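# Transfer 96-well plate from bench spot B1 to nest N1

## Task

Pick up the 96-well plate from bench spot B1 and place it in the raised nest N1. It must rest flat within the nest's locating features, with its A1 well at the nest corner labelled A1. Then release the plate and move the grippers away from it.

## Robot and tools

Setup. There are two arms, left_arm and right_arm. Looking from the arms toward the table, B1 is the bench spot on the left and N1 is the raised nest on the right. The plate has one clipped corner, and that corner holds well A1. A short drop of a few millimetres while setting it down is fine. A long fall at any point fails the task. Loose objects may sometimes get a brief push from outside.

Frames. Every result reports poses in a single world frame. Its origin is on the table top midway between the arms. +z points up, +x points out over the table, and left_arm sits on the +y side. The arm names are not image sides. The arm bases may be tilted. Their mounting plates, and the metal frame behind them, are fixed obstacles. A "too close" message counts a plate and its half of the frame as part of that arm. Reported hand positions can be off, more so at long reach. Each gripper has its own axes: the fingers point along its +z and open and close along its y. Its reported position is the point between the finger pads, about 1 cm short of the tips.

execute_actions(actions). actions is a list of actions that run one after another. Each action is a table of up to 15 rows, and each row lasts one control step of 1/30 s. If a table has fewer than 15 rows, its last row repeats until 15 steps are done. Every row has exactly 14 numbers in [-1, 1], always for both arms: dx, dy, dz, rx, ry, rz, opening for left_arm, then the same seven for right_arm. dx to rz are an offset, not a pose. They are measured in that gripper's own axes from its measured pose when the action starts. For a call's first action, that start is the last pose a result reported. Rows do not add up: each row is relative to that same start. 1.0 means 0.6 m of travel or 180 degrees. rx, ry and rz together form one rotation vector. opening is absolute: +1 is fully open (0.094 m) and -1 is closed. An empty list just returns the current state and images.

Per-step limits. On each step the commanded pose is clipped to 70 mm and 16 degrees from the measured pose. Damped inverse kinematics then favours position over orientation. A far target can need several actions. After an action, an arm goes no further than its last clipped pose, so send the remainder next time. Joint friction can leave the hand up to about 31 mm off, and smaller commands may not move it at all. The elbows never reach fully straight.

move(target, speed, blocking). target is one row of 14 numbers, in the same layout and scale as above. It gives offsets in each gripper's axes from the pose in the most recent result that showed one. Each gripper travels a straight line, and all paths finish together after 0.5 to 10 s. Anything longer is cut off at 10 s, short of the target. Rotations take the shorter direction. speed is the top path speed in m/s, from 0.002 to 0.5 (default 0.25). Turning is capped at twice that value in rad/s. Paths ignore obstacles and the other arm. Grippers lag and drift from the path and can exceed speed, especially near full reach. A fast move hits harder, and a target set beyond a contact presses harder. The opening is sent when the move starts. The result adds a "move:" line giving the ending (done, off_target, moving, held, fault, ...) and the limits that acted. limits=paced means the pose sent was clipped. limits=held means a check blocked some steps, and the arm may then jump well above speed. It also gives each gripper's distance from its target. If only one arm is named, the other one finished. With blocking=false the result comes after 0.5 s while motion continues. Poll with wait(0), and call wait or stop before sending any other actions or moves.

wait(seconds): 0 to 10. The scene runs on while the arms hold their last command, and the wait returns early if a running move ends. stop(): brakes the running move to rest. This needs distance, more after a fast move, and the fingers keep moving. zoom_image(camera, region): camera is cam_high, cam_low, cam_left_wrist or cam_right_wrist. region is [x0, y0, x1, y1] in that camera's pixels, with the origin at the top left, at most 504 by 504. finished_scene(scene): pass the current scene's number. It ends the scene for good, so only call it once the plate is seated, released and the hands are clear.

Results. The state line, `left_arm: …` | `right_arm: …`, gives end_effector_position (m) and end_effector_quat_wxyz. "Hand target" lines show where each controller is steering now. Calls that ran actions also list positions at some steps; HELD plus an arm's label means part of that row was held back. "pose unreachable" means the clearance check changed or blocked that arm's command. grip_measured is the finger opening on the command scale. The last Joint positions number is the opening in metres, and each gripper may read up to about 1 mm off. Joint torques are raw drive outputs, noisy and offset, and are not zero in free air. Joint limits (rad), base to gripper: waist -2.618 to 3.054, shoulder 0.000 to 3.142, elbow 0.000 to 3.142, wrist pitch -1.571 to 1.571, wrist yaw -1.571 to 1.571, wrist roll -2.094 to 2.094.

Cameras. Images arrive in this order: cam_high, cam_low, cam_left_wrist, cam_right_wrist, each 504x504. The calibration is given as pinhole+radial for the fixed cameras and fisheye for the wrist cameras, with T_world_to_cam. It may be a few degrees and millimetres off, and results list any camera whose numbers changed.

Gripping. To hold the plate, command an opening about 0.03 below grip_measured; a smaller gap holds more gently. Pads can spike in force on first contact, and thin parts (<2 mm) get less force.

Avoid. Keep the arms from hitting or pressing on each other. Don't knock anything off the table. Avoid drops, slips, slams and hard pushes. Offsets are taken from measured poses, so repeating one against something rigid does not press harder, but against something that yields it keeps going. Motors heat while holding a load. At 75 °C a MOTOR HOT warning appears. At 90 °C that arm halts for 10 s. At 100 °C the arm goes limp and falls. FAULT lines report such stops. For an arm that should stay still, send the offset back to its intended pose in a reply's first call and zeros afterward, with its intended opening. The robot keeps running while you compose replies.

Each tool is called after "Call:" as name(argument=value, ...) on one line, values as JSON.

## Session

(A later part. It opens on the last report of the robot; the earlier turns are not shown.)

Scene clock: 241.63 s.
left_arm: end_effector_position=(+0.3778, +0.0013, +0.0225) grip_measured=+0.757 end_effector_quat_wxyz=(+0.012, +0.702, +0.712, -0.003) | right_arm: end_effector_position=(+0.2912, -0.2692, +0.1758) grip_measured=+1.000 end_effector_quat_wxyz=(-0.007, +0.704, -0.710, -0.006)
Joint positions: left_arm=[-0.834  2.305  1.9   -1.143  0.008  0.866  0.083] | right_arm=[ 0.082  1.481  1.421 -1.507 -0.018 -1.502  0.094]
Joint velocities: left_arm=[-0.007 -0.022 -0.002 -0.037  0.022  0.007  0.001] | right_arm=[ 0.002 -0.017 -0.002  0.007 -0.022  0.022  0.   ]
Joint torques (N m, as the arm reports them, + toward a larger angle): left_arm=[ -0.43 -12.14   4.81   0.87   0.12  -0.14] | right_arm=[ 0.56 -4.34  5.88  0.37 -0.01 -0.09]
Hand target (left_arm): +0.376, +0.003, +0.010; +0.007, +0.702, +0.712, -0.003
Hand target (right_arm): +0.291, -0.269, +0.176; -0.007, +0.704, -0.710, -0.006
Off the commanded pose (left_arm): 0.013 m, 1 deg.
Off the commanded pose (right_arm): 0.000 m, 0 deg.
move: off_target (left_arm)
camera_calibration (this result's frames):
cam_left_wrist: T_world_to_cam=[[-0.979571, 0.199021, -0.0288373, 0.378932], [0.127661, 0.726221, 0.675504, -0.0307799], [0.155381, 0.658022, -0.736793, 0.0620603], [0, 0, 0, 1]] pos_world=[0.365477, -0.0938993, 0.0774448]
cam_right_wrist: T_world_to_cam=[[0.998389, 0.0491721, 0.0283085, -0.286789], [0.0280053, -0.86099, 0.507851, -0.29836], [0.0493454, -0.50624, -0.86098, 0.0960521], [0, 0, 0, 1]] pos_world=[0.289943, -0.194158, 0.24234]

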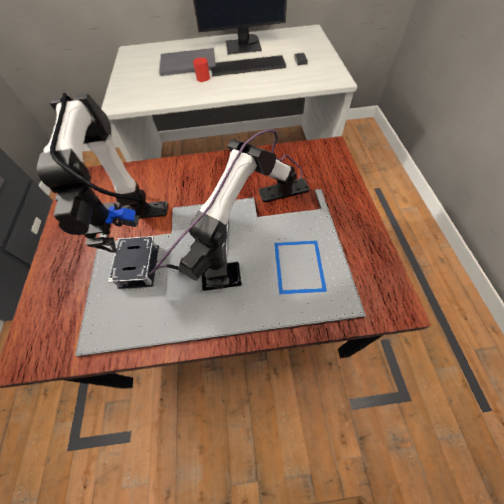

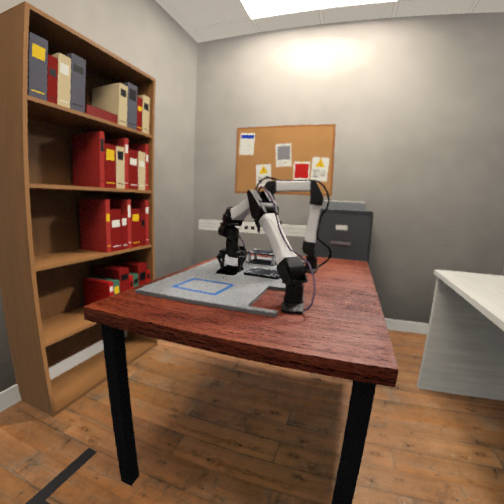

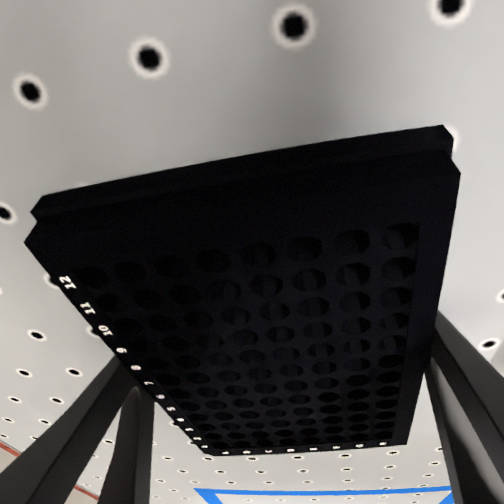

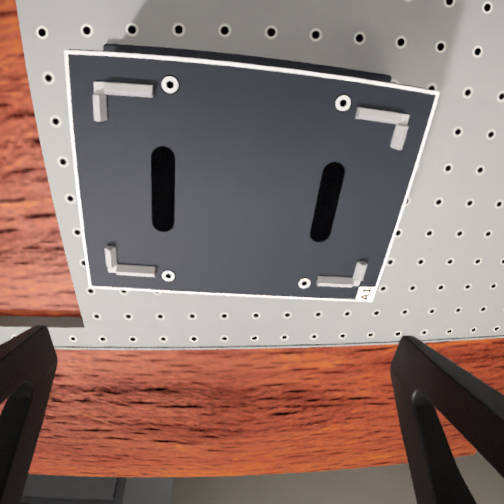

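Call:
execute_actions(actions=[[[0,0,0,0,0,0,0.72,0,0,0,0,0,0,1],[0,0,0,0,0,0,0.72,0,0,0,0,0,0,1],[0,0,0,0,0,0,0.72,0,0,0,0,0,0,1],[0,0,0,0,0,0,0.76,0,0,0,0,0,0,1],[0,0,0,0,0,0,0.8,0,0,0,0,0,0,1],[0,0,0,0,0,0,0.85,0,0,0,0,0,0,1],[0,0,0,0,0,0,0.9,0,0,0,0,0,0,1],[0,0,0,0,0,0,1,0,0,0,0,0,0,1]],[[0,0,-0.01,0,0,0,1,0,0,0,0,0,0,1],[0,0,-0.017,0,0,0,1,0,0,0,0,0,0,1],[0,0,-0.024,0,0,0,1,0,0,0,0,0,0,1],[0,0,-0.031,0,0,0,1,0,0,0,0,0,0,1],[0,0,-0.038,0,0,0,1,0,0,0,0,0,0,1],[0,0,-0.045,0,0,0,1,0,0,0,0,0,0,1],[0,0,-0.052,0,0,0,1,0,0,0,0,0,0,1],[0,0,-0.059,0,0,0,1,0,0,0,0,0,0,1],[0,0,-0.066,0,0,0,1,0,0,0,0,0,0,1],[0,0,-0.073,0,0,0,1,0,0,0,0,0,0,1],[0,0,-0.08,0,0,0,1,0,0,0,0,0,0,1],[0,0,-0.086,0,0,0,1,0,0,0,0,0,0,1],[0,0,-0.091,0,0,0,1,0,0,0,0,0,0,1],[0,0,-0.095,0,0,0,1,0,0,0,0,0,0,1]]])

Scene clock: 254.60 s.
left_arm: end_effector_position=(+0.3830, -0.0030, +0.0678) grip_measured=+1.000 end_effector_quat_wxyz=(+0.027, +0.702, +0.711, -0.002) | right_arm: end_effector_position=(+0.2912, -0.2692, +0.1758) grip_measured=+1.000 end_effector_quat_wxyz=(-0.007, +0.704, -0.710, -0.006)
Joint positions: left_arm=[-0.834  2.285  2.047 -1.279  0.008  0.866  0.094] | right_arm=[ 0.082  1.481  1.421 -1.507 -0.018 -1.502  0.094]
Joint velocities: left_arm=[-0.007 -0.085  0.3   -0.3   -0.007 -0.037  0.   ] | right_arm=[-0.007 -0.017 -0.017 -0.022 -0.037  0.051  0.   ]
Joint torques (N m, as the arm reports them, + toward a larger angle): left_arm=[ -0.49 -13.47   8.63   0.37   0.1   -0.15] | right_arm=[ 0.54 -4.36  5.87  0.37 -0.01 -0.09]
Hand target (left_arm): +0.376, +0.002, +0.079; +0.014, +0.702, +0.712, -0.003
Hand target (right_arm): +0.291, -0.269, +0.176; -0.007, +0.704, -0.710, -0.006
Off the commanded pose (left_arm): 0.014 m, 2 deg.
Off the commanded pose (right_arm): 0.000 m, 0 deg.
Step readings (end_effector_position; steps 1 to 15: 1st action; 16 to 30: 2nd action):
0: left_arm (+0.3778, +0.0013, +0.0225) | right_arm (+0.2912, -0.2692, +0.1758)
1: left_arm (+0.3778, +0.0013, +0.0225) | right_arm (+0.2912, -0.2692, +0.1758)
2: left_arm (+0.3778, +0.0013, +0.0225) | right_arm (+0.2912, -0.2692, +0.1758)
4: left_arm (+0.3778, +0.0013, +0.0225) | right_arm (+0.2912, -0.2692, +0.1758)
8: left_arm (+0.3778, +0.0013, +0.0225) | right_arm (+0.2912, -0.2692, +0.1758)
15: left_arm (+0.3778, +0.0013, +0.0225) | right_arm (+0.2912, -0.2692, +0.1758)
16: left_arm (+0.3778, +0.0012, +0.0228) | right_arm (+0.2912, -0.2692, +0.1758)
17: left_arm (+0.3776, +0.0014, +0.0228) | right_arm (+0.2912, -0.2692, +0.1758)
19: left_arm (+0.3770, +0.0019, +0.0248) | right_arm (+0.2912, -0.2692, +0.1758)
23: left_arm (+0.3787, +0.0004, +0.0360) | right_arm (+0.2912, -0.2692, +0.1758)
30: end_effector_position above
camera_calibration (this result's frames):
cam_left_wrist: T_world_to_cam=[[-0.978626, 0.198238, -0.0547052, 0.387583], [0.112508, 0.738781, 0.664488, -0.0522943], [0.172142, 0.644131, -0.745294, 0.0915498], [0, 0, 0, 1]] pos_world=[0.369423, -0.0971695, 0.124183]
cam_right_wrist: T_world_to_cam=[[0.998389, 0.0491721, 0.0283085, -0.286789], [0.0280053, -0.86099, 0.507851, -0.29836], [0.0493454, -0.50624, -0.86098, 0.0960521], [0, 0, 0, 1]] pos_world=[0.289943, -0.194158, 0.24234]

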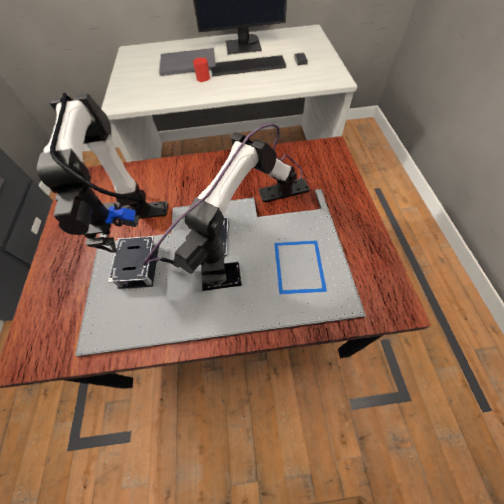

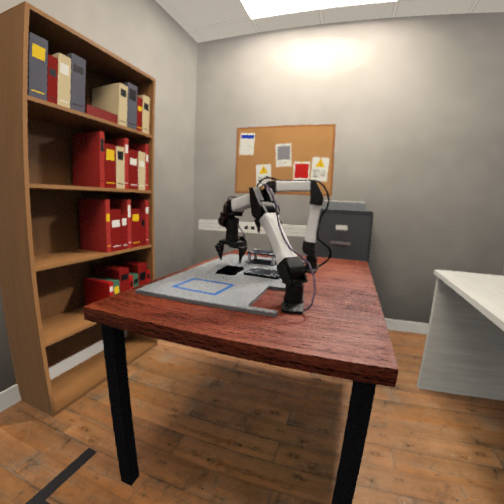

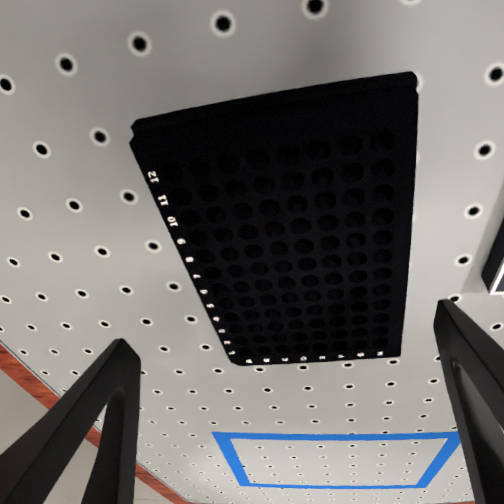

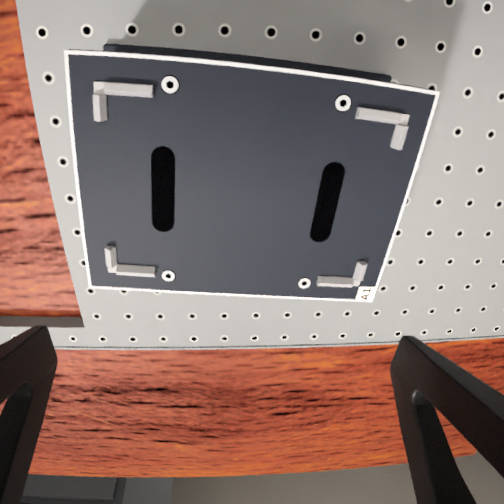

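Call:
move(target=[0.555,-0.27,-0.137,0,0,-0.27,1, -0.4537,-0.1405,0.1515,-0.0005,0.0059,-0.0072,1], speed=0.3)

Scene clock: 270.93 s.
left_arm: end_effector_position=(+0.2273, +0.3304, +0.1281) grip_measured=+1.000 end_effector_quat_wxyz=(+0.038, +0.346, +0.937, -0.010) | right_arm: end_effector_position=(+0.3796, -0.0021, +0.0851) grip_measured=+1.000 end_effector_quat_wxyz=(+0.008, +0.714, -0.700, +0.004)
Joint positions: left_arm=[ 0.111  1.245  1.043 -1.318  0.06   0.959  0.094] | right_arm=[ 0.733  2.274  2.097 -1.41   0.01  -0.88   0.094]
Joint velocities: left_arm=[-0.002  0.002 -0.002 -0.037  0.066 -0.081  0.   ] | right_arm=[-0.017 -0.017  0.002 -0.022 -0.037  0.007  0.   ]
Joint torques (N m, as the arm reports them, + toward a larger angle): left_arm=[ 0.39 -4.39  6.03  0.45  0.22 -0.05] | right_arm=[  0.8  -10.19   7.71   0.29   0.14   0.01]
Hand target (left_arm): +0.219, +0.328, +0.125; +0.031, +0.347, +0.937, -0.022
Hand target (right_arm): +0.381, -0.002, +0.087; +0.009, +0.712, -0.702, +0.010
Off the commanded pose (left_arm): 0.014 m, 2 deg.
Off the commanded pose (right_arm): 0.008 m, 1 deg.
move: off_target (left_arm)
camera_calibration (this result's frames):
cam_left_wrist: T_world_to_cam=[[-0.794994, -0.605567, -0.0356835, 0.393872], [-0.487437, 0.602682, 0.631806, -0.135685], [-0.361095, 0.519675, -0.774305, 0.114614], [0, 0, 0, 1]] pos_world=[0.288375, 0.260729, 0.188527]
cam_right_wrist: T_world_to_cam=[[0.996684, 0.0793959, 0.0177876, -0.383962], [0.0573564, -0.840662, 0.538514, -0.0385008], [0.0577092, -0.535708, -0.842429, 0.143979], [0, 0, 0, 1]] pos_world=[0.376588, 0.0752496, 0.148855]

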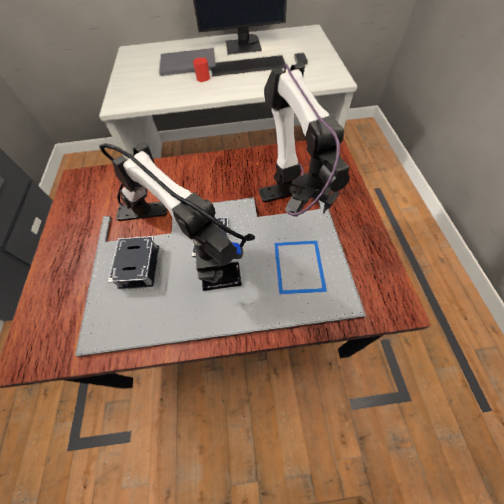

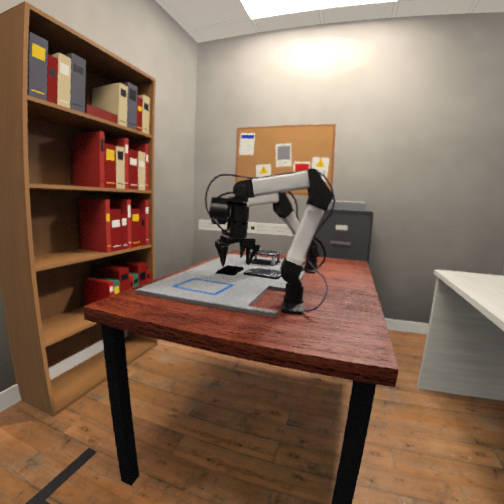

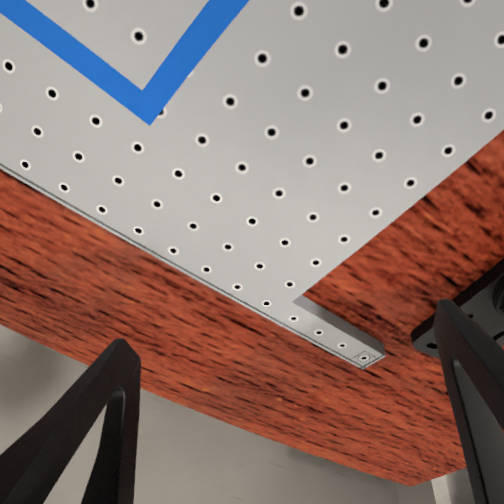

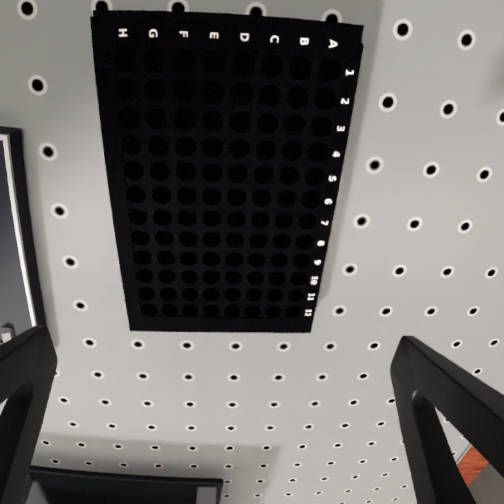

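Call:
zoom_image(camera="cam_right_wrist", region=[70, 0, 420, 350])

Region (70, 0, 420, 350) of cam_right_wrist's 504x504 image, scaled by 1.440, with more detail than that image has.

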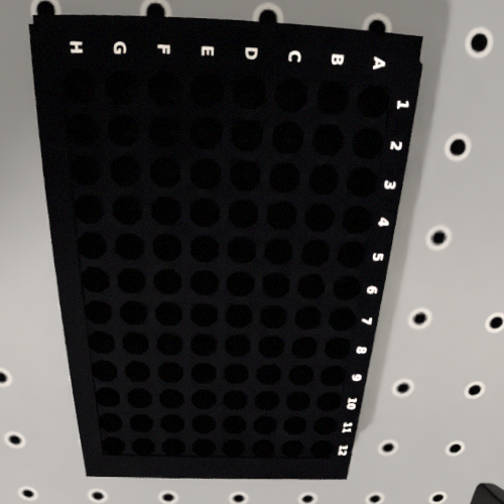

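Call:
move(target=[0,0,0,0,0,0,1, -0.032,0.010,0.075,0.0018,-0.0054,0,1], speed=0.08)

Scene clock: 320.50 s.
left_arm: end_effector_position=(+0.2273, +0.3303, +0.1281) grip_measured=+1.000 end_effector_quat_wxyz=(+0.038, +0.347, +0.937, -0.010) | right_arm: end_effector_position=(+0.3773, +0.0119, +0.0452) grip_measured=+1.000 end_effector_quat_wxyz=(-0.000, +0.715, -0.699, +0.005)
Joint positions: left_arm=[ 0.111  1.245  1.043 -1.318  0.061  0.961  0.094] | right_arm=[ 0.76   2.292  1.971 -1.248  0.01  -0.854  0.094]
Joint velocities: left_arm=[-0.007  0.002 -0.002 -0.022  0.007  0.037  0.   ] | right_arm=[-0.022  0.007 -0.002  0.022  0.051  0.007  0.   ]
Joint torques (N m, as the arm reports them, + toward a larger angle): left_arm=[-0.38 -3.41  7.56  0.64  0.14 -0.15] | right_arm=[  1.27 -10.43   5.05   0.5   -0.07   0.01]
Hand target (left_arm): +0.227, +0.330, +0.128; +0.038, +0.346, +0.937, -0.010
Hand target (right_arm): +0.374, +0.016, +0.040; +0.001, +0.715, -0.699, +0.001
Off the commanded pose (left_arm): 0.000 m, 0 deg.
Off the commanded pose (right_arm): 0.008 m, 1 deg.
move: done
camera_calibration (this result's frames):
cam_left_wrist: T_world_to_cam=[[-0.796391, -0.603747, -0.0353578, 0.393435], [-0.485942, 0.604002, 0.631698, -0.13643], [-0.36003, 0.520261, -0.774408, 0.114209], [0, 0, 0, 1]] pos_world=[0.28815, 0.260521, 0.188538]
cam_right_wrist: T_world_to_cam=[[0.996236, 0.0806343, 0.0318205, -0.38265], [0.0516132, -0.846675, 0.529601, -0.00244113], [0.0696456, -0.525965, -0.84765, 0.11365], [0, 0, 0, 1]] pos_world=[0.37342, 0.0885639, 0.109805]

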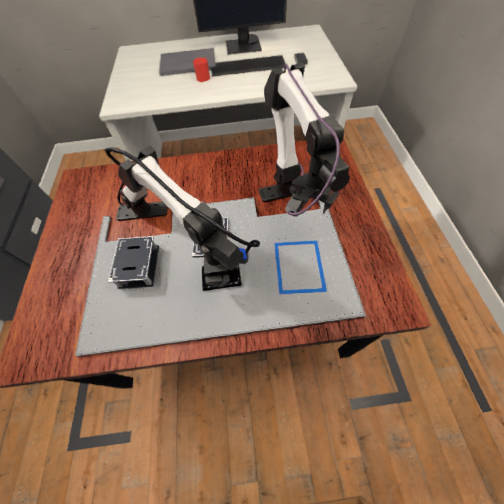

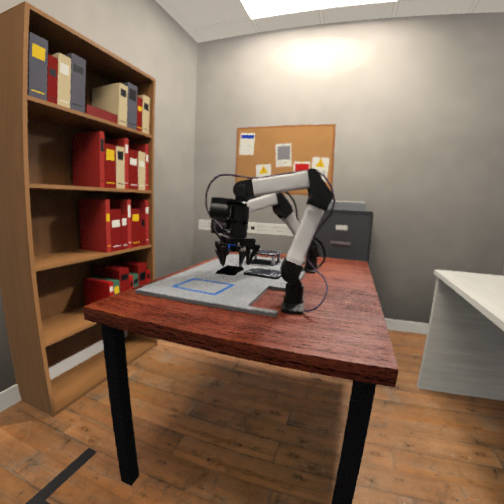

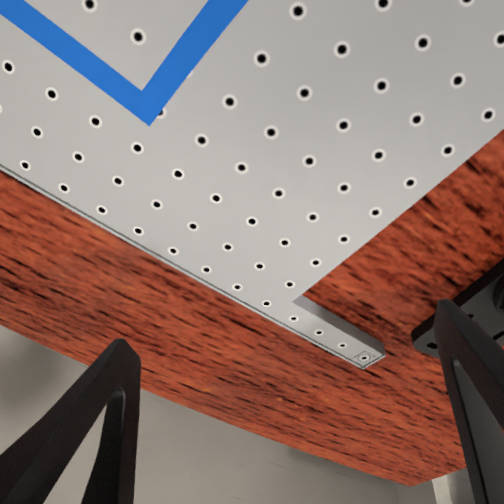

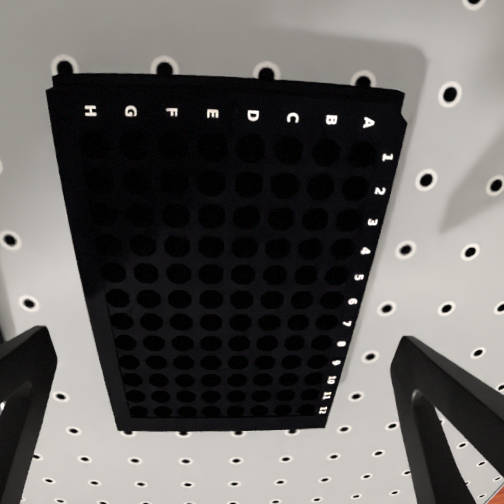

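Call:
move(target=[0,0,0,0,0,0,1, -0.009,0.008,0.046,-0.002,-0.002,0,1], speed=0.05)

Scene clock: 328.50 s.
left_arm: end_effector_position=(+0.2273, +0.3303, +0.1281) grip_measured=+1.000 end_effector_quat_wxyz=(+0.038, +0.347, +0.937, -0.010) | right_arm: end_effector_position=(+0.3780, +0.0125, +0.0246) grip_measured=+1.000 end_effector_quat_wxyz=(-0.003, +0.714, -0.700, +0.005)
Joint positions: left_arm=[ 0.111  1.245  1.043 -1.318  0.061  0.961  0.094] | right_arm=[ 0.76   2.302  1.905 -1.167  0.01  -0.853  0.094]
Joint velocities: left_arm=[ 0.002  0.002  0.012  0.022  0.007 -0.051  0.   ] | right_arm=[-0.012 -0.007  0.007  0.066  0.007 -0.007  0.   ]
Joint torques (N m, as the arm reports them, + toward a larger angle): left_arm=[-0.44 -3.41  7.68  0.63  0.14 -0.14] | right_arm=[  1.49 -10.22   4.86   0.52  -0.08   0.01]
Hand target (left_arm): +0.227, +0.330, +0.128; +0.038, +0.347, +0.937, -0.010
Hand target (right_arm): +0.373, +0.017, +0.018; +0.000, +0.715, -0.699, +0.001
Off the commanded pose (left_arm): 0.000 m, 0 deg.
Off the commanded pose (right_arm): 0.010 m, 1 deg.
move: done
camera_calibration (this result's frames):
cam_left_wrist: T_world_to_cam=[[-0.796391, -0.603747, -0.0353578, 0.393435], [-0.485942, 0.604002, 0.631698, -0.13643], [-0.36003, 0.520261, -0.774408, 0.114209], [0, 0, 0, 1]] pos_world=[0.28815, 0.260521, 0.188538]
cam_right_wrist: T_world_to_cam=[[0.996263, 0.0786208, 0.0357498, -0.382791], [0.0480548, -0.848544, 0.526938, 0.0104099], [0.0717636, -0.523251, -0.849152, 0.0956254], [0, 0, 0, 1]] pos_world=[0.373998, 0.0889646, 0.0893998]

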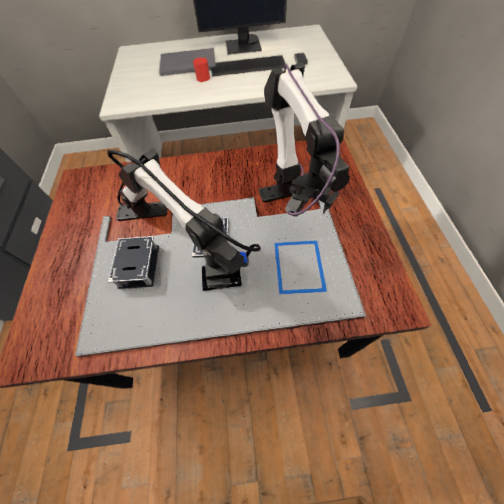

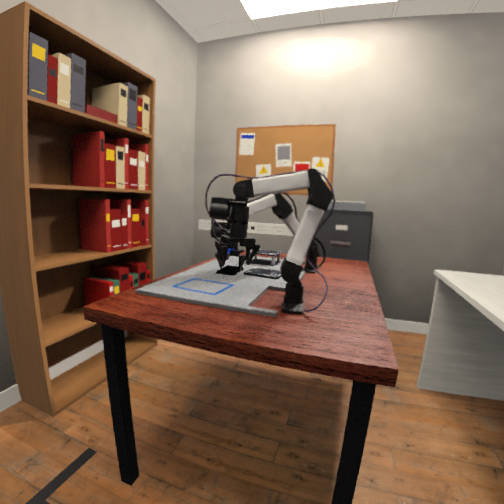

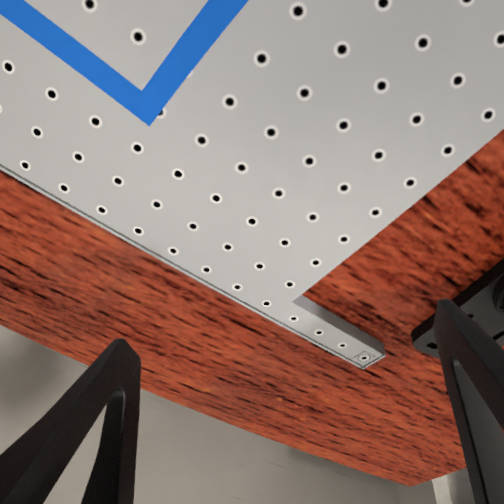

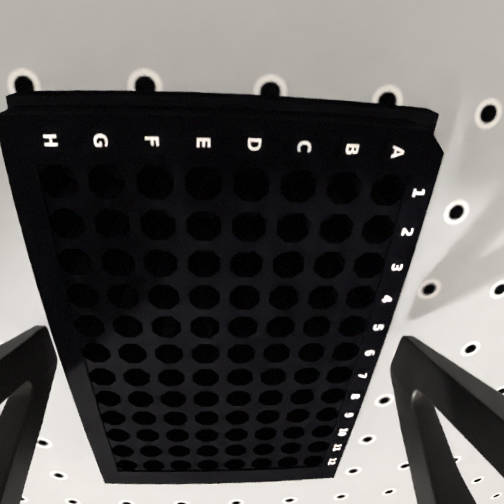

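Call:
zoom_image(camera="cam_low", region=[200, 240, 270, 285])

Call:
zoom_image(camera="cam_high", region=[185, 240, 265, 300])

Region (200, 240, 270, 285) of cam_low's 504x504 image, scaled by 7.200, with more detail than that image has; it fills the top 324 rows of this view, and the rest is white.

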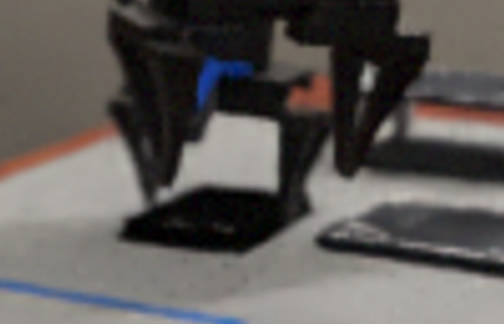

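Region (185, 240, 265, 300) of cam_high's 504x504 image, scaled by 6.300, with more detail than that image has; it fills the top 378 rows of this view, and the rest is white.

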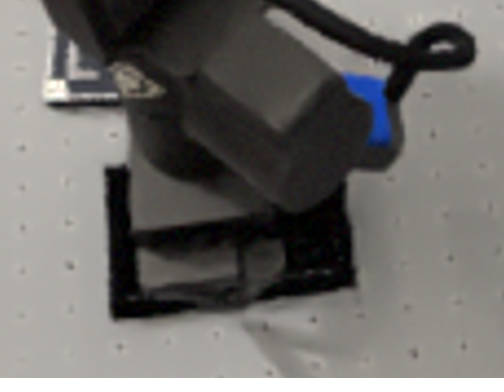

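Call:
move(target=[0,0,0,0,0,0,1, -0.004,0.006,0.018,-0.003,0,0,1], speed=0.04)

Scene clock: 346.33 s.
left_arm: end_effector_position=(+0.2273, +0.3303, +0.1281) grip_measured=+1.000 end_effector_quat_wxyz=(+0.038, +0.347, +0.937, -0.010) | right_arm: end_effector_position=(+0.3784, +0.0129, +0.0223) grip_measured=+1.000 end_effector_quat_wxyz=(-0.004, +0.714, -0.700, +0.005)
Joint positions: left_arm=[ 0.111  1.245  1.043 -1.318  0.061  0.961  0.094] | right_arm=[ 0.76   2.302  1.896 -1.155  0.01  -0.853  0.094]
Joint velocities: left_arm=[-0.017  0.017  0.002  0.095  0.095 -0.037  0.   ] | right_arm=[-0.002 -0.012 -0.002 -0.051 -0.007  0.007  0.   ]
Joint torques (N m, as the arm reports them, + toward a larger angle): left_arm=[-0.47 -3.46  7.57  0.62  0.14 -0.12] | right_arm=[ 1.08 -9.99  4.87  0.53 -0.05 -0.02]
Hand target (left_arm): +0.227, +0.330, +0.128; +0.038, +0.347, +0.937, -0.010
Hand target (right_arm): +0.375, +0.015, +0.014; +0.001, +0.714, -0.700, +0.002
Off the commanded pose (left_arm): 0.000 m, 0 deg.
Off the commanded pose (right_arm): 0.010 m, 1 deg.
move: done
camera_calibration (this result's frames):
cam_left_wrist: T_world_to_cam=[[-0.796391, -0.603747, -0.0353578, 0.393435], [-0.485942, 0.604002, 0.631698, -0.13643], [-0.36003, 0.520261, -0.774408, 0.114209], [0, 0, 0, 1]] pos_world=[0.28815, 0.260521, 0.188538]
cam_right_wrist: T_world_to_cam=[[0.996169, 0.078535, 0.0384599, -0.383106], [0.0467198, -0.84976, 0.525095, 0.0124223], [0.07392, -0.521286, -0.850174, 0.0930185], [0, 0, 0, 1]] pos_world=[0.374182, 0.0891325, 0.0872933]

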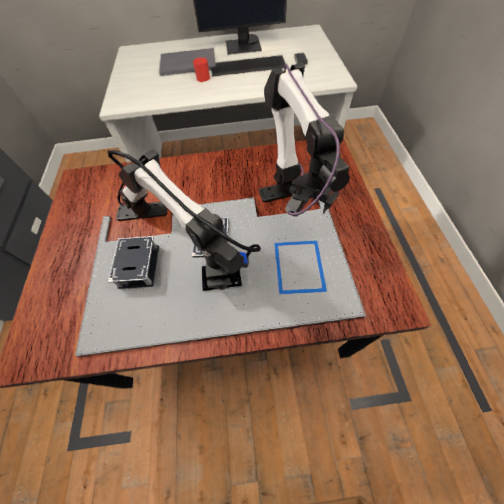

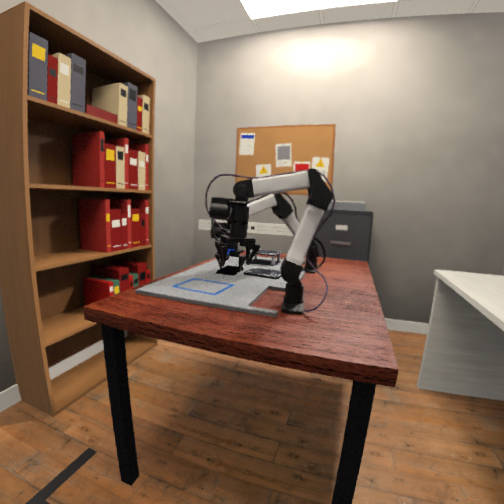

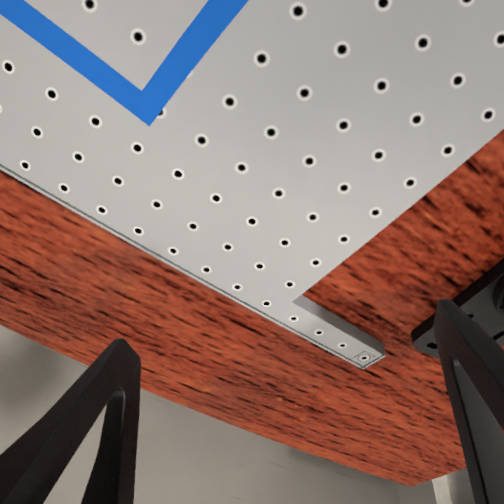

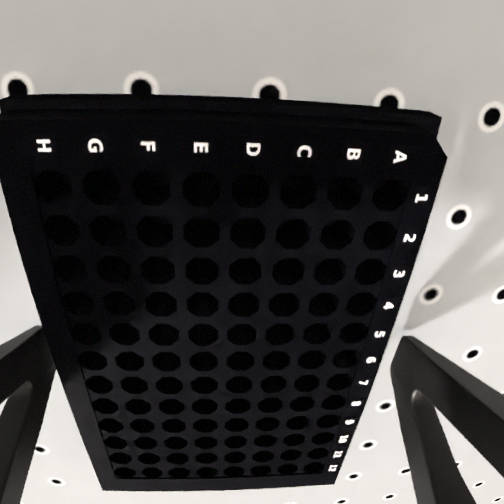

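Call:
execute_actions(actions=[[[0,0,0,0,0,0,1,0,0,0,0,0,0,0.95],[0,0,0,0,0,0,1,0,0,0,0,0,0,0.92],[0,0,0,0,0,0,1,0,0,0,0,0,0,0.89],[0,0,0,0,0,0,1,0,0,0,0,0,0,0.87],[0,0,0,0,0,0,1,0,0,0,0,0,0,0.85],[0,0,0,0,0,0,1,0,0,0,0,0,0,0.83],[0,0,0,0,0,0,1,0,0,0,0,0,0,0.81],[0,0,0,0,0,0,1,0,0,0,0,0,0,0.79],[0,0,0,0,0,0,1,0,0,0,0,0,0,0.77],[0,0,0,0,0,0,1,0,0,0,0,0,0,0.75],[0,0,0,0,0,0,1,0,0,0,0,0,0,0.74],[0,0,0,0,0,0,1,0,0,0,0,0,0,0.73],[0,0,0,0,0,0,1,0,0,0,0,0,0,0.72]]])

Scene clock: 358.77 s.
left_arm: end_effector_position=(+0.2273, +0.3303, +0.1281) grip_measured=+1.000 end_effector_quat_wxyz=(+0.038, +0.347, +0.937, -0.010) | right_arm: end_effector_position=(+0.3786, +0.0130, +0.0223) grip_measured=+0.734 end_effector_quat_wxyz=(-0.005, +0.714, -0.700, +0.005)
Joint positions: left_arm=[ 0.111  1.245  1.043 -1.318  0.061  0.961  0.094] | right_arm=[ 0.76   2.302  1.896 -1.154  0.01  -0.853  0.081]
Joint velocities: left_arm=[-0.002 -0.017  0.002 -0.007 -0.051 -0.081  0.   ] | right_arm=[ 0.012  0.012  0.002  0.037 -0.022 -0.022  0.001]
Joint torques (N m, as the arm reports them, + toward a larger angle): left_arm=[-0.42 -3.42  7.62  0.63  0.14 -0.14] | right_arm=[  0.55 -10.89   6.06   0.4    0.02  -0.1 ]
Hand target (left_arm): +0.227, +0.330, +0.128; +0.038, +0.347, +0.937, -0.010
Hand target (right_arm): +0.378, +0.013, +0.022; -0.004, +0.714, -0.700, +0.005
Off the commanded pose (left_arm): 0.000 m, 0 deg.
Off the commanded pose (right_arm): 0.000 m, 0 deg.
Step readings (end_effector_position):
0: left_arm (+0.2273, +0.3303, +0.1281) | right_arm (+0.3786, +0.0130, +0.0223)
1: left_arm (+0.2273, +0.3303, +0.1281) | right_arm (+0.3786, +0.0130, +0.0223)
2: left_arm (+0.2273, +0.3303, +0.1281) | right_arm (+0.3786, +0.0130, +0.0223)
4: left_arm (+0.2273, +0.3303, +0.1281) | right_arm (+0.3786, +0.0130, +0.0223)
8: left_arm (+0.2273, +0.3303, +0.1281) | right_arm (+0.3786, +0.0130, +0.0223)
15: end_effector_position above
camera_calibration (this result's frames):
cam_left_wrist: T_world_to_cam=[[-0.796391, -0.603747, -0.0353578, 0.393435], [-0.485942, 0.604002, 0.631698, -0.13643], [-0.36003, 0.520261, -0.774408, 0.114209], [0, 0, 0, 1]] pos_world=[0.28815, 0.260521, 0.188538]
cam_right_wrist: T_world_to_cam=[[0.996136, 0.078505, 0.0393631, -0.383336], [0.0462758, -0.850165, 0.524479, 0.0127592], [0.0746394, -0.520631, -0.850513, 0.092831], [0, 0, 0, 1]] pos_world=[0.374335, 0.0892719, 0.0873513]

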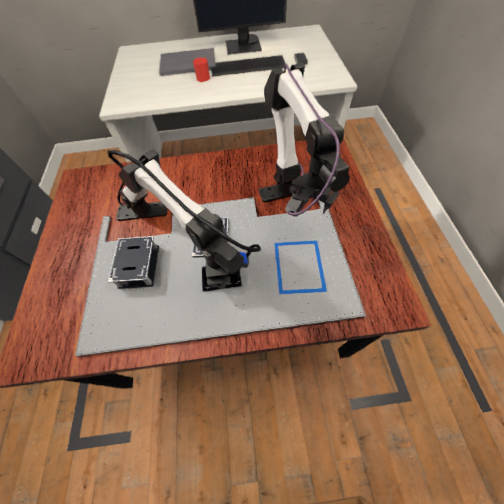

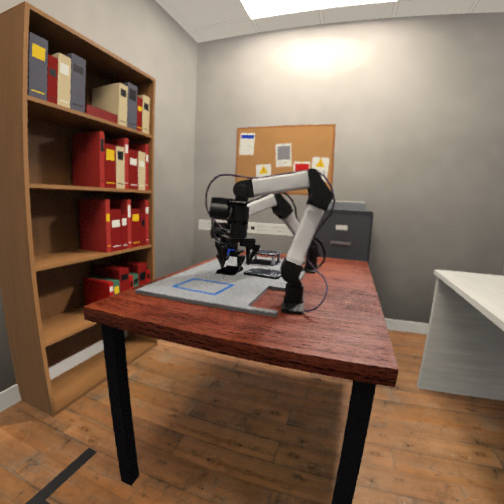

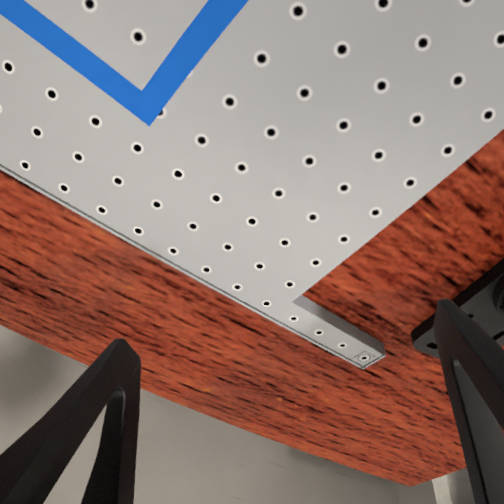

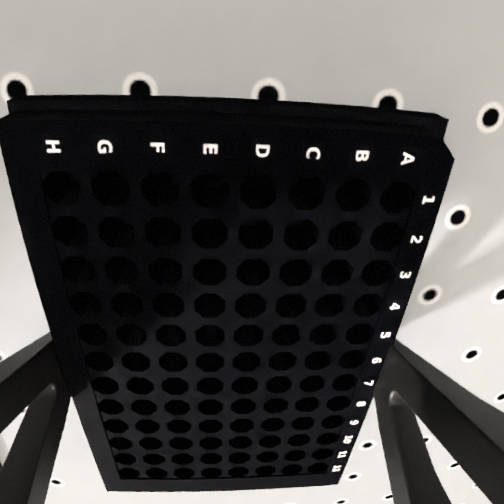

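Call:
move(target=[0,0,0,0,0,0,1, 0.05,0,-0.17,0,0,0.12,0.695], speed=0.2)

Scene clock: 384.63 s.
left_arm: end_effector_position=(+0.2273, +0.3303, +0.1281) grip_measured=+1.000 end_effector_quat_wxyz=(+0.038, +0.347, +0.937, -0.010) | right_arm: end_effector_position=(+0.3721, -0.0148, +0.1138) grip_measured=+0.717 end_effector_quat_wxyz=(-0.004, -0.578, +0.816, -0.005)
Joint positions: left_arm=[ 0.111  1.245  1.043 -1.318  0.061  0.961  0.094] | right_arm=[ 0.722  2.206  2.1   -1.473  0.01  -0.533  0.081]
Joint velocities: left_arm=[ 0.017 -0.002 -0.002  0.022  0.022  0.007  0.   ] | right_arm=[ 0.017 -0.022  0.002 -0.037  0.022  0.037  0.001]
Joint torques (N m, as the arm reports them, + toward a larger angle): left_arm=[-0.47 -3.38  7.67  0.62  0.14 -0.14] | right_arm=[ -0.14 -11.09   7.85   0.29   0.     0.03]
Hand target (left_arm): +0.227, +0.330, +0.128; +0.038, +0.347, +0.937, -0.010
Hand target (right_arm): +0.375, -0.017, +0.124; +0.006, -0.571, +0.821, -0.003
Off the commanded pose (left_arm): 0.000 m, 0 deg.
Off the commanded pose (right_arm): 0.012 m, 2 deg.
move: off_target (right_arm)
camera_calibration (this result's frames):
cam_left_wrist: T_world_to_cam=[[-0.796391, -0.603747, -0.0353578, 0.393435], [-0.485942, 0.604002, 0.631698, -0.13643], [-0.36003, 0.520261, -0.774408, 0.114209], [0, 0, 0, 1]] pos_world=[0.28815, 0.260521, 0.188538]
cam_right_wrist: T_world_to_cam=[[0.960886, -0.275455, 0.0286962, -0.369208], [-0.247704, -0.808461, 0.533886, 0.0503724], [-0.123862, -0.520111, -0.845069, 0.229925], [0, 0, 0, 1]] pos_world=[0.395723, 0.0586105, 0.178004]

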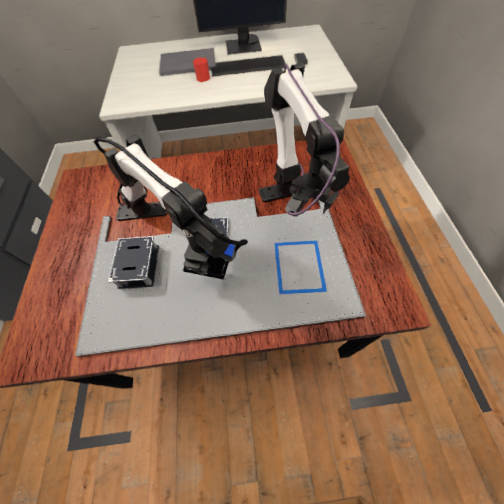

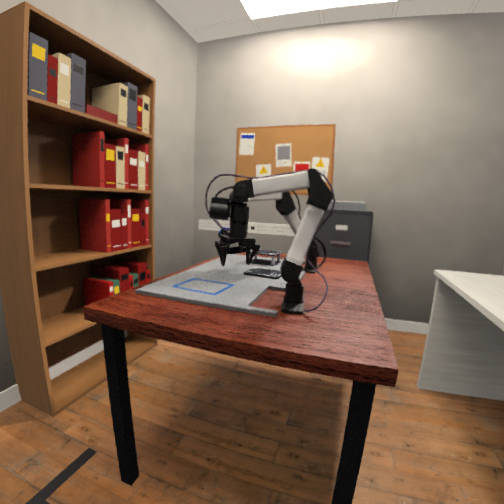

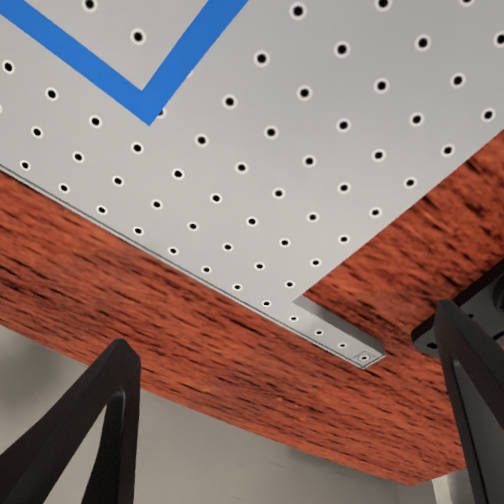

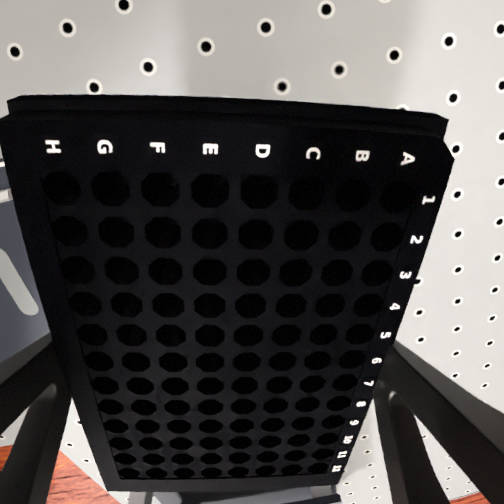

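Call:
move(target=[0,0,0,0,0,0,1, 0.4447,-0.0184,-0.018,-0.0035,-0.0026,0.417,0.685], speed=0.3)

Scene clock: 403.50 s.
left_arm: end_effector_position=(+0.2273, +0.3303, +0.1281) grip_measured=+1.000 end_effector_quat_wxyz=(+0.038, +0.347, +0.937, -0.010) | right_arm: end_effector_position=(+0.2957, -0.2660, +0.1228) grip_measured=+0.717 end_effector_quat_wxyz=(-0.003, +0.029, +1.000, +0.006)
Joint positions: left_arm=[ 0.111  1.245  1.043 -1.318  0.061  0.961  0.094] | right_arm=[ 0.097  1.493  1.221 -1.304 -0.014  0.134  0.081]
Joint velocities: left_arm=[ 0.007  0.002 -0.002 -0.007 -0.037  0.007  0.   ] | right_arm=[ 0.002  0.007 -0.002  0.007 -0.007  0.066 -0.001]
Joint torques (N m, as the arm reports them, + toward a larger angle): left_arm=[-0.44 -3.42  7.56  0.63  0.13 -0.14] | right_arm=[-0.05 -6.02  4.91  0.43 -0.08 -0.01]
Hand target (left_arm): +0.227, +0.330, +0.128; +0.038, +0.347, +0.937, -0.010
Hand target (right_arm): +0.293, -0.266, +0.124; -0.000, +0.038, +0.999, +0.013
Off the commanded pose (left_arm): 0.000 m, 0 deg.
Off the commanded pose (right_arm): 0.007 m, 1 deg.
move: done
camera_calibration (this result's frames):
cam_left_wrist: T_world_to_cam=[[-0.796391, -0.603747, -0.0353578, 0.393435], [-0.485942, 0.604002, 0.631698, -0.13643], [-0.36003, 0.520261, -0.774408, 0.114209], [0, 0, 0, 1]] pos_world=[0.28815, 0.260521, 0.188538]
cam_right_wrist: T_world_to_cam=[[0.0000289224, -0.999931, 0.0117313, -0.271769], [-0.848576, 0.00618219, 0.529038, 0.218456], [-0.529074, -0.0099702, -0.848517, 0.353322], [0, 0, 0, 1]] pos_world=[0.372318, -0.269579, 0.187416]

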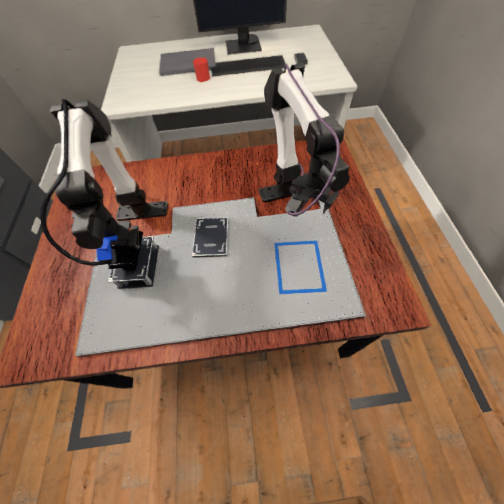

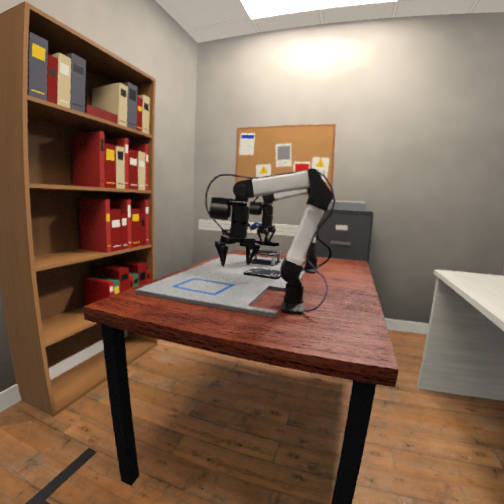

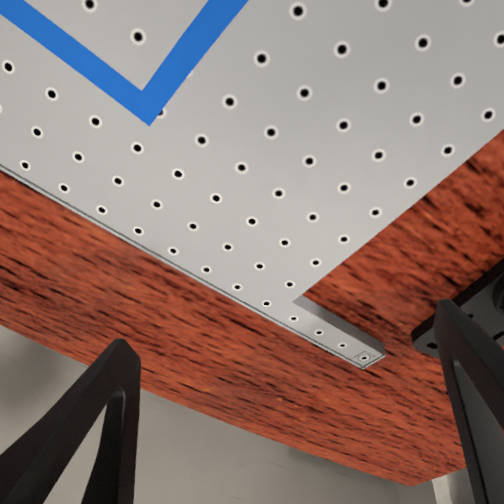

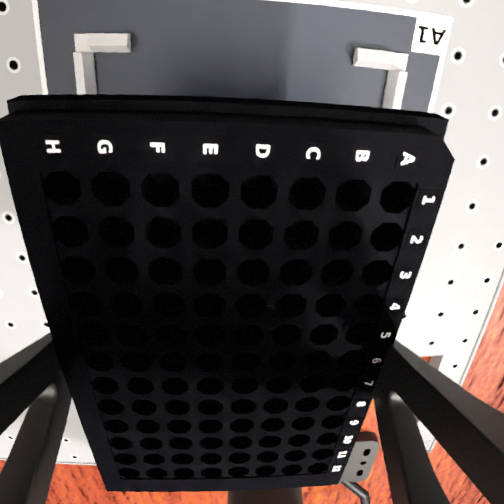

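Call:
zoom_image(camera="cam_right_wrist", region=[0, 0, 200, 140])

Call:
zoom_image(camera="cam_right_wrist", region=[300, 0, 500, 170])

Region (0, 0, 200, 140) of cam_right_wrist's 504x504 image, scaled by 2.520, with more detail than that image has; it fills the top 353 rows of this view, and the rest is white.

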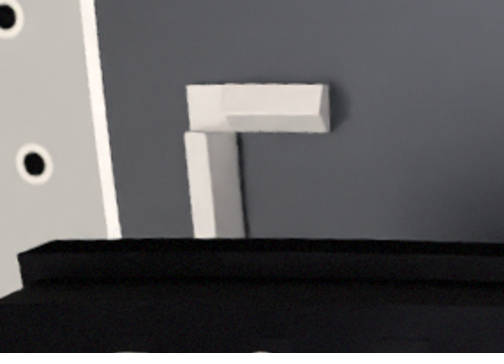

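Region (300, 0, 500, 170) of cam_right_wrist's 504x504 image, scaled by 2.520, with more detail than that image has; it fills the top 428 rows of this view, and the rest is white.

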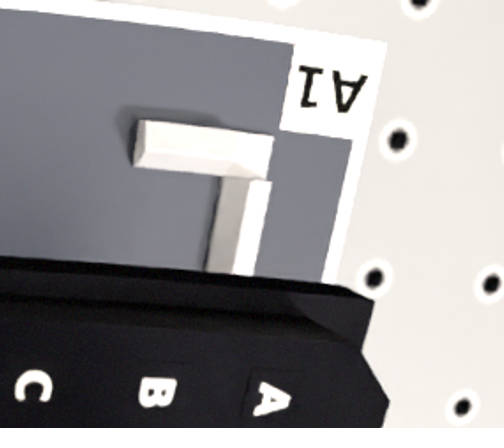

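Call:
move(target=[0,0,0,0,0,0,1, -0.0048,-0.0055,0.056,0.006,-0.002,0.0065,0.685], speed=0.05)

Scene clock: 438.83 s.
left_arm: end_effector_position=(+0.2273, +0.3303, +0.1281) grip_measured=+1.000 end_effector_quat_wxyz=(+0.038, +0.347, +0.937, -0.010) | right_arm: end_effector_position=(+0.2984, -0.2672, +0.0954) grip_measured=+0.717 end_effector_quat_wxyz=(+0.003, +0.034, +0.999, +0.003)
Joint positions: left_arm=[ 0.111  1.245  1.043 -1.318  0.061  0.961  0.094] | right_arm=[ 0.097  1.499  1.118 -1.182 -0.006  0.143  0.081]
Joint velocities: left_arm=[ 0.002  0.002  0.002 -0.022 -0.037 -0.037  0.   ] | right_arm=[ 0.007 -0.017 -0.022  0.051 -0.051  0.066 -0.   ]
Joint torques (N m, as the arm reports them, + toward a larger angle): left_arm=[-0.47 -3.36  7.59  0.63  0.16 -0.14] | right_arm=[ 0.46 -3.78  5.01  0.53  0.19  0.01]
Hand target (left_arm): +0.227, +0.330, +0.128; +0.038, +0.347, +0.937, -0.010
Hand target (right_arm): +0.298, -0.270, +0.089; -0.001, +0.039, +0.999, -0.003
Off the commanded pose (left_arm): 0.000 m, 0 deg.
Off the commanded pose (right_arm): 0.006 m, 1 deg.
move: done
camera_calibration (this result's frames):
cam_left_wrist: T_world_to_cam=[[-0.796391, -0.603747, -0.0353578, 0.393435], [-0.485942, 0.604002, 0.631698, -0.13643], [-0.36003, 0.520261, -0.774408, 0.114209], [0, 0, 0, 1]] pos_world=[0.28815, 0.260521, 0.188538]
cam_right_wrist: T_world_to_cam=[[-0.0101006, -0.999775, 0.0186695, -0.270222], [-0.855488, 0.0183065, 0.517499, 0.241686], [-0.517724, -0.0107445, -0.85548, 0.3285], [0, 0, 0, 1]] pos_world=[0.374102, -0.271056, 0.160998]

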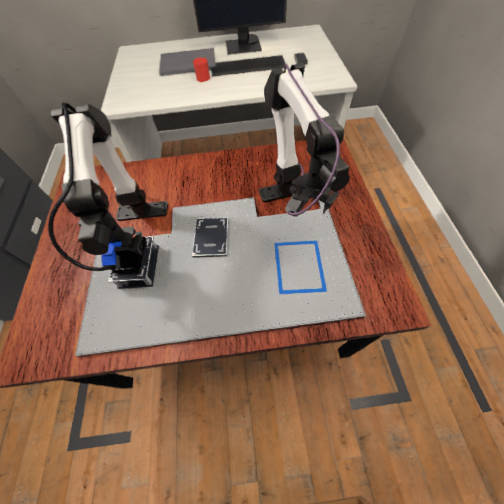

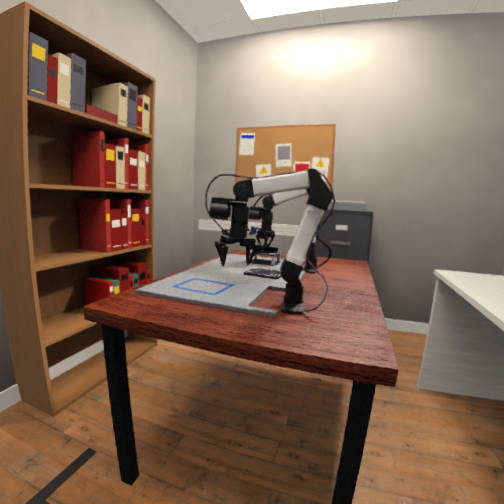

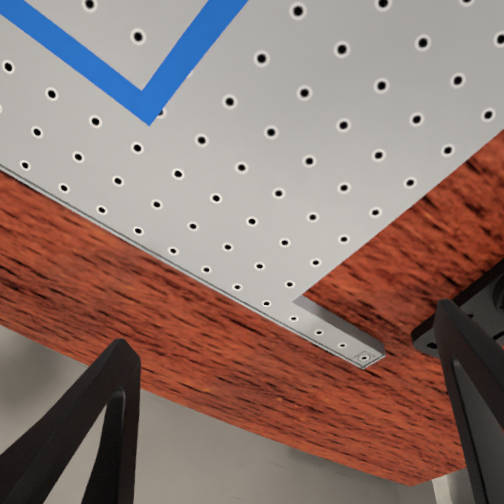

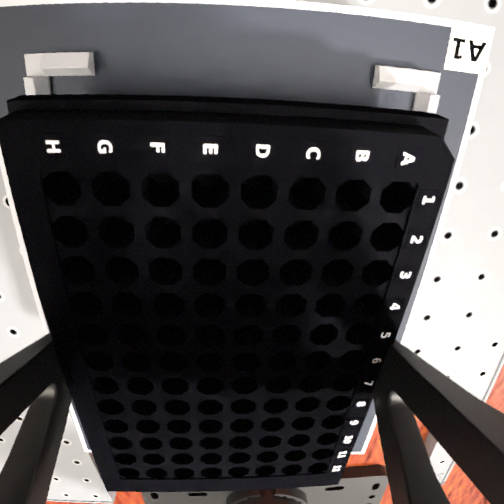

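Call:
zoom_image(camera="cam_right_wrist", region=[0, 30, 140, 130])

Call:
zoom_image(camera="cam_right_wrist", region=[350, 40, 490, 140])

Region (0, 30, 140, 130) of cam_right_wrist's 504x504 image, scaled by 3.600, with more detail than that image has; it fills the top 360 rows of this view, and the rest is white.

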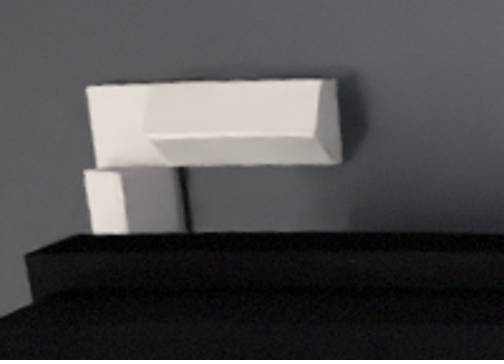

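Region (350, 40, 490, 140) of cam_right_wrist's 504x504 image, scaled by 3.600, with more detail than that image has; it fills the top 360 rows of this view, and the rest is white.

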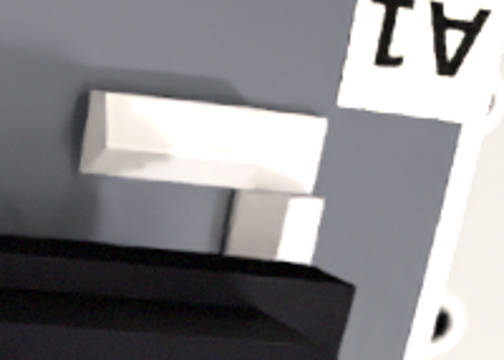

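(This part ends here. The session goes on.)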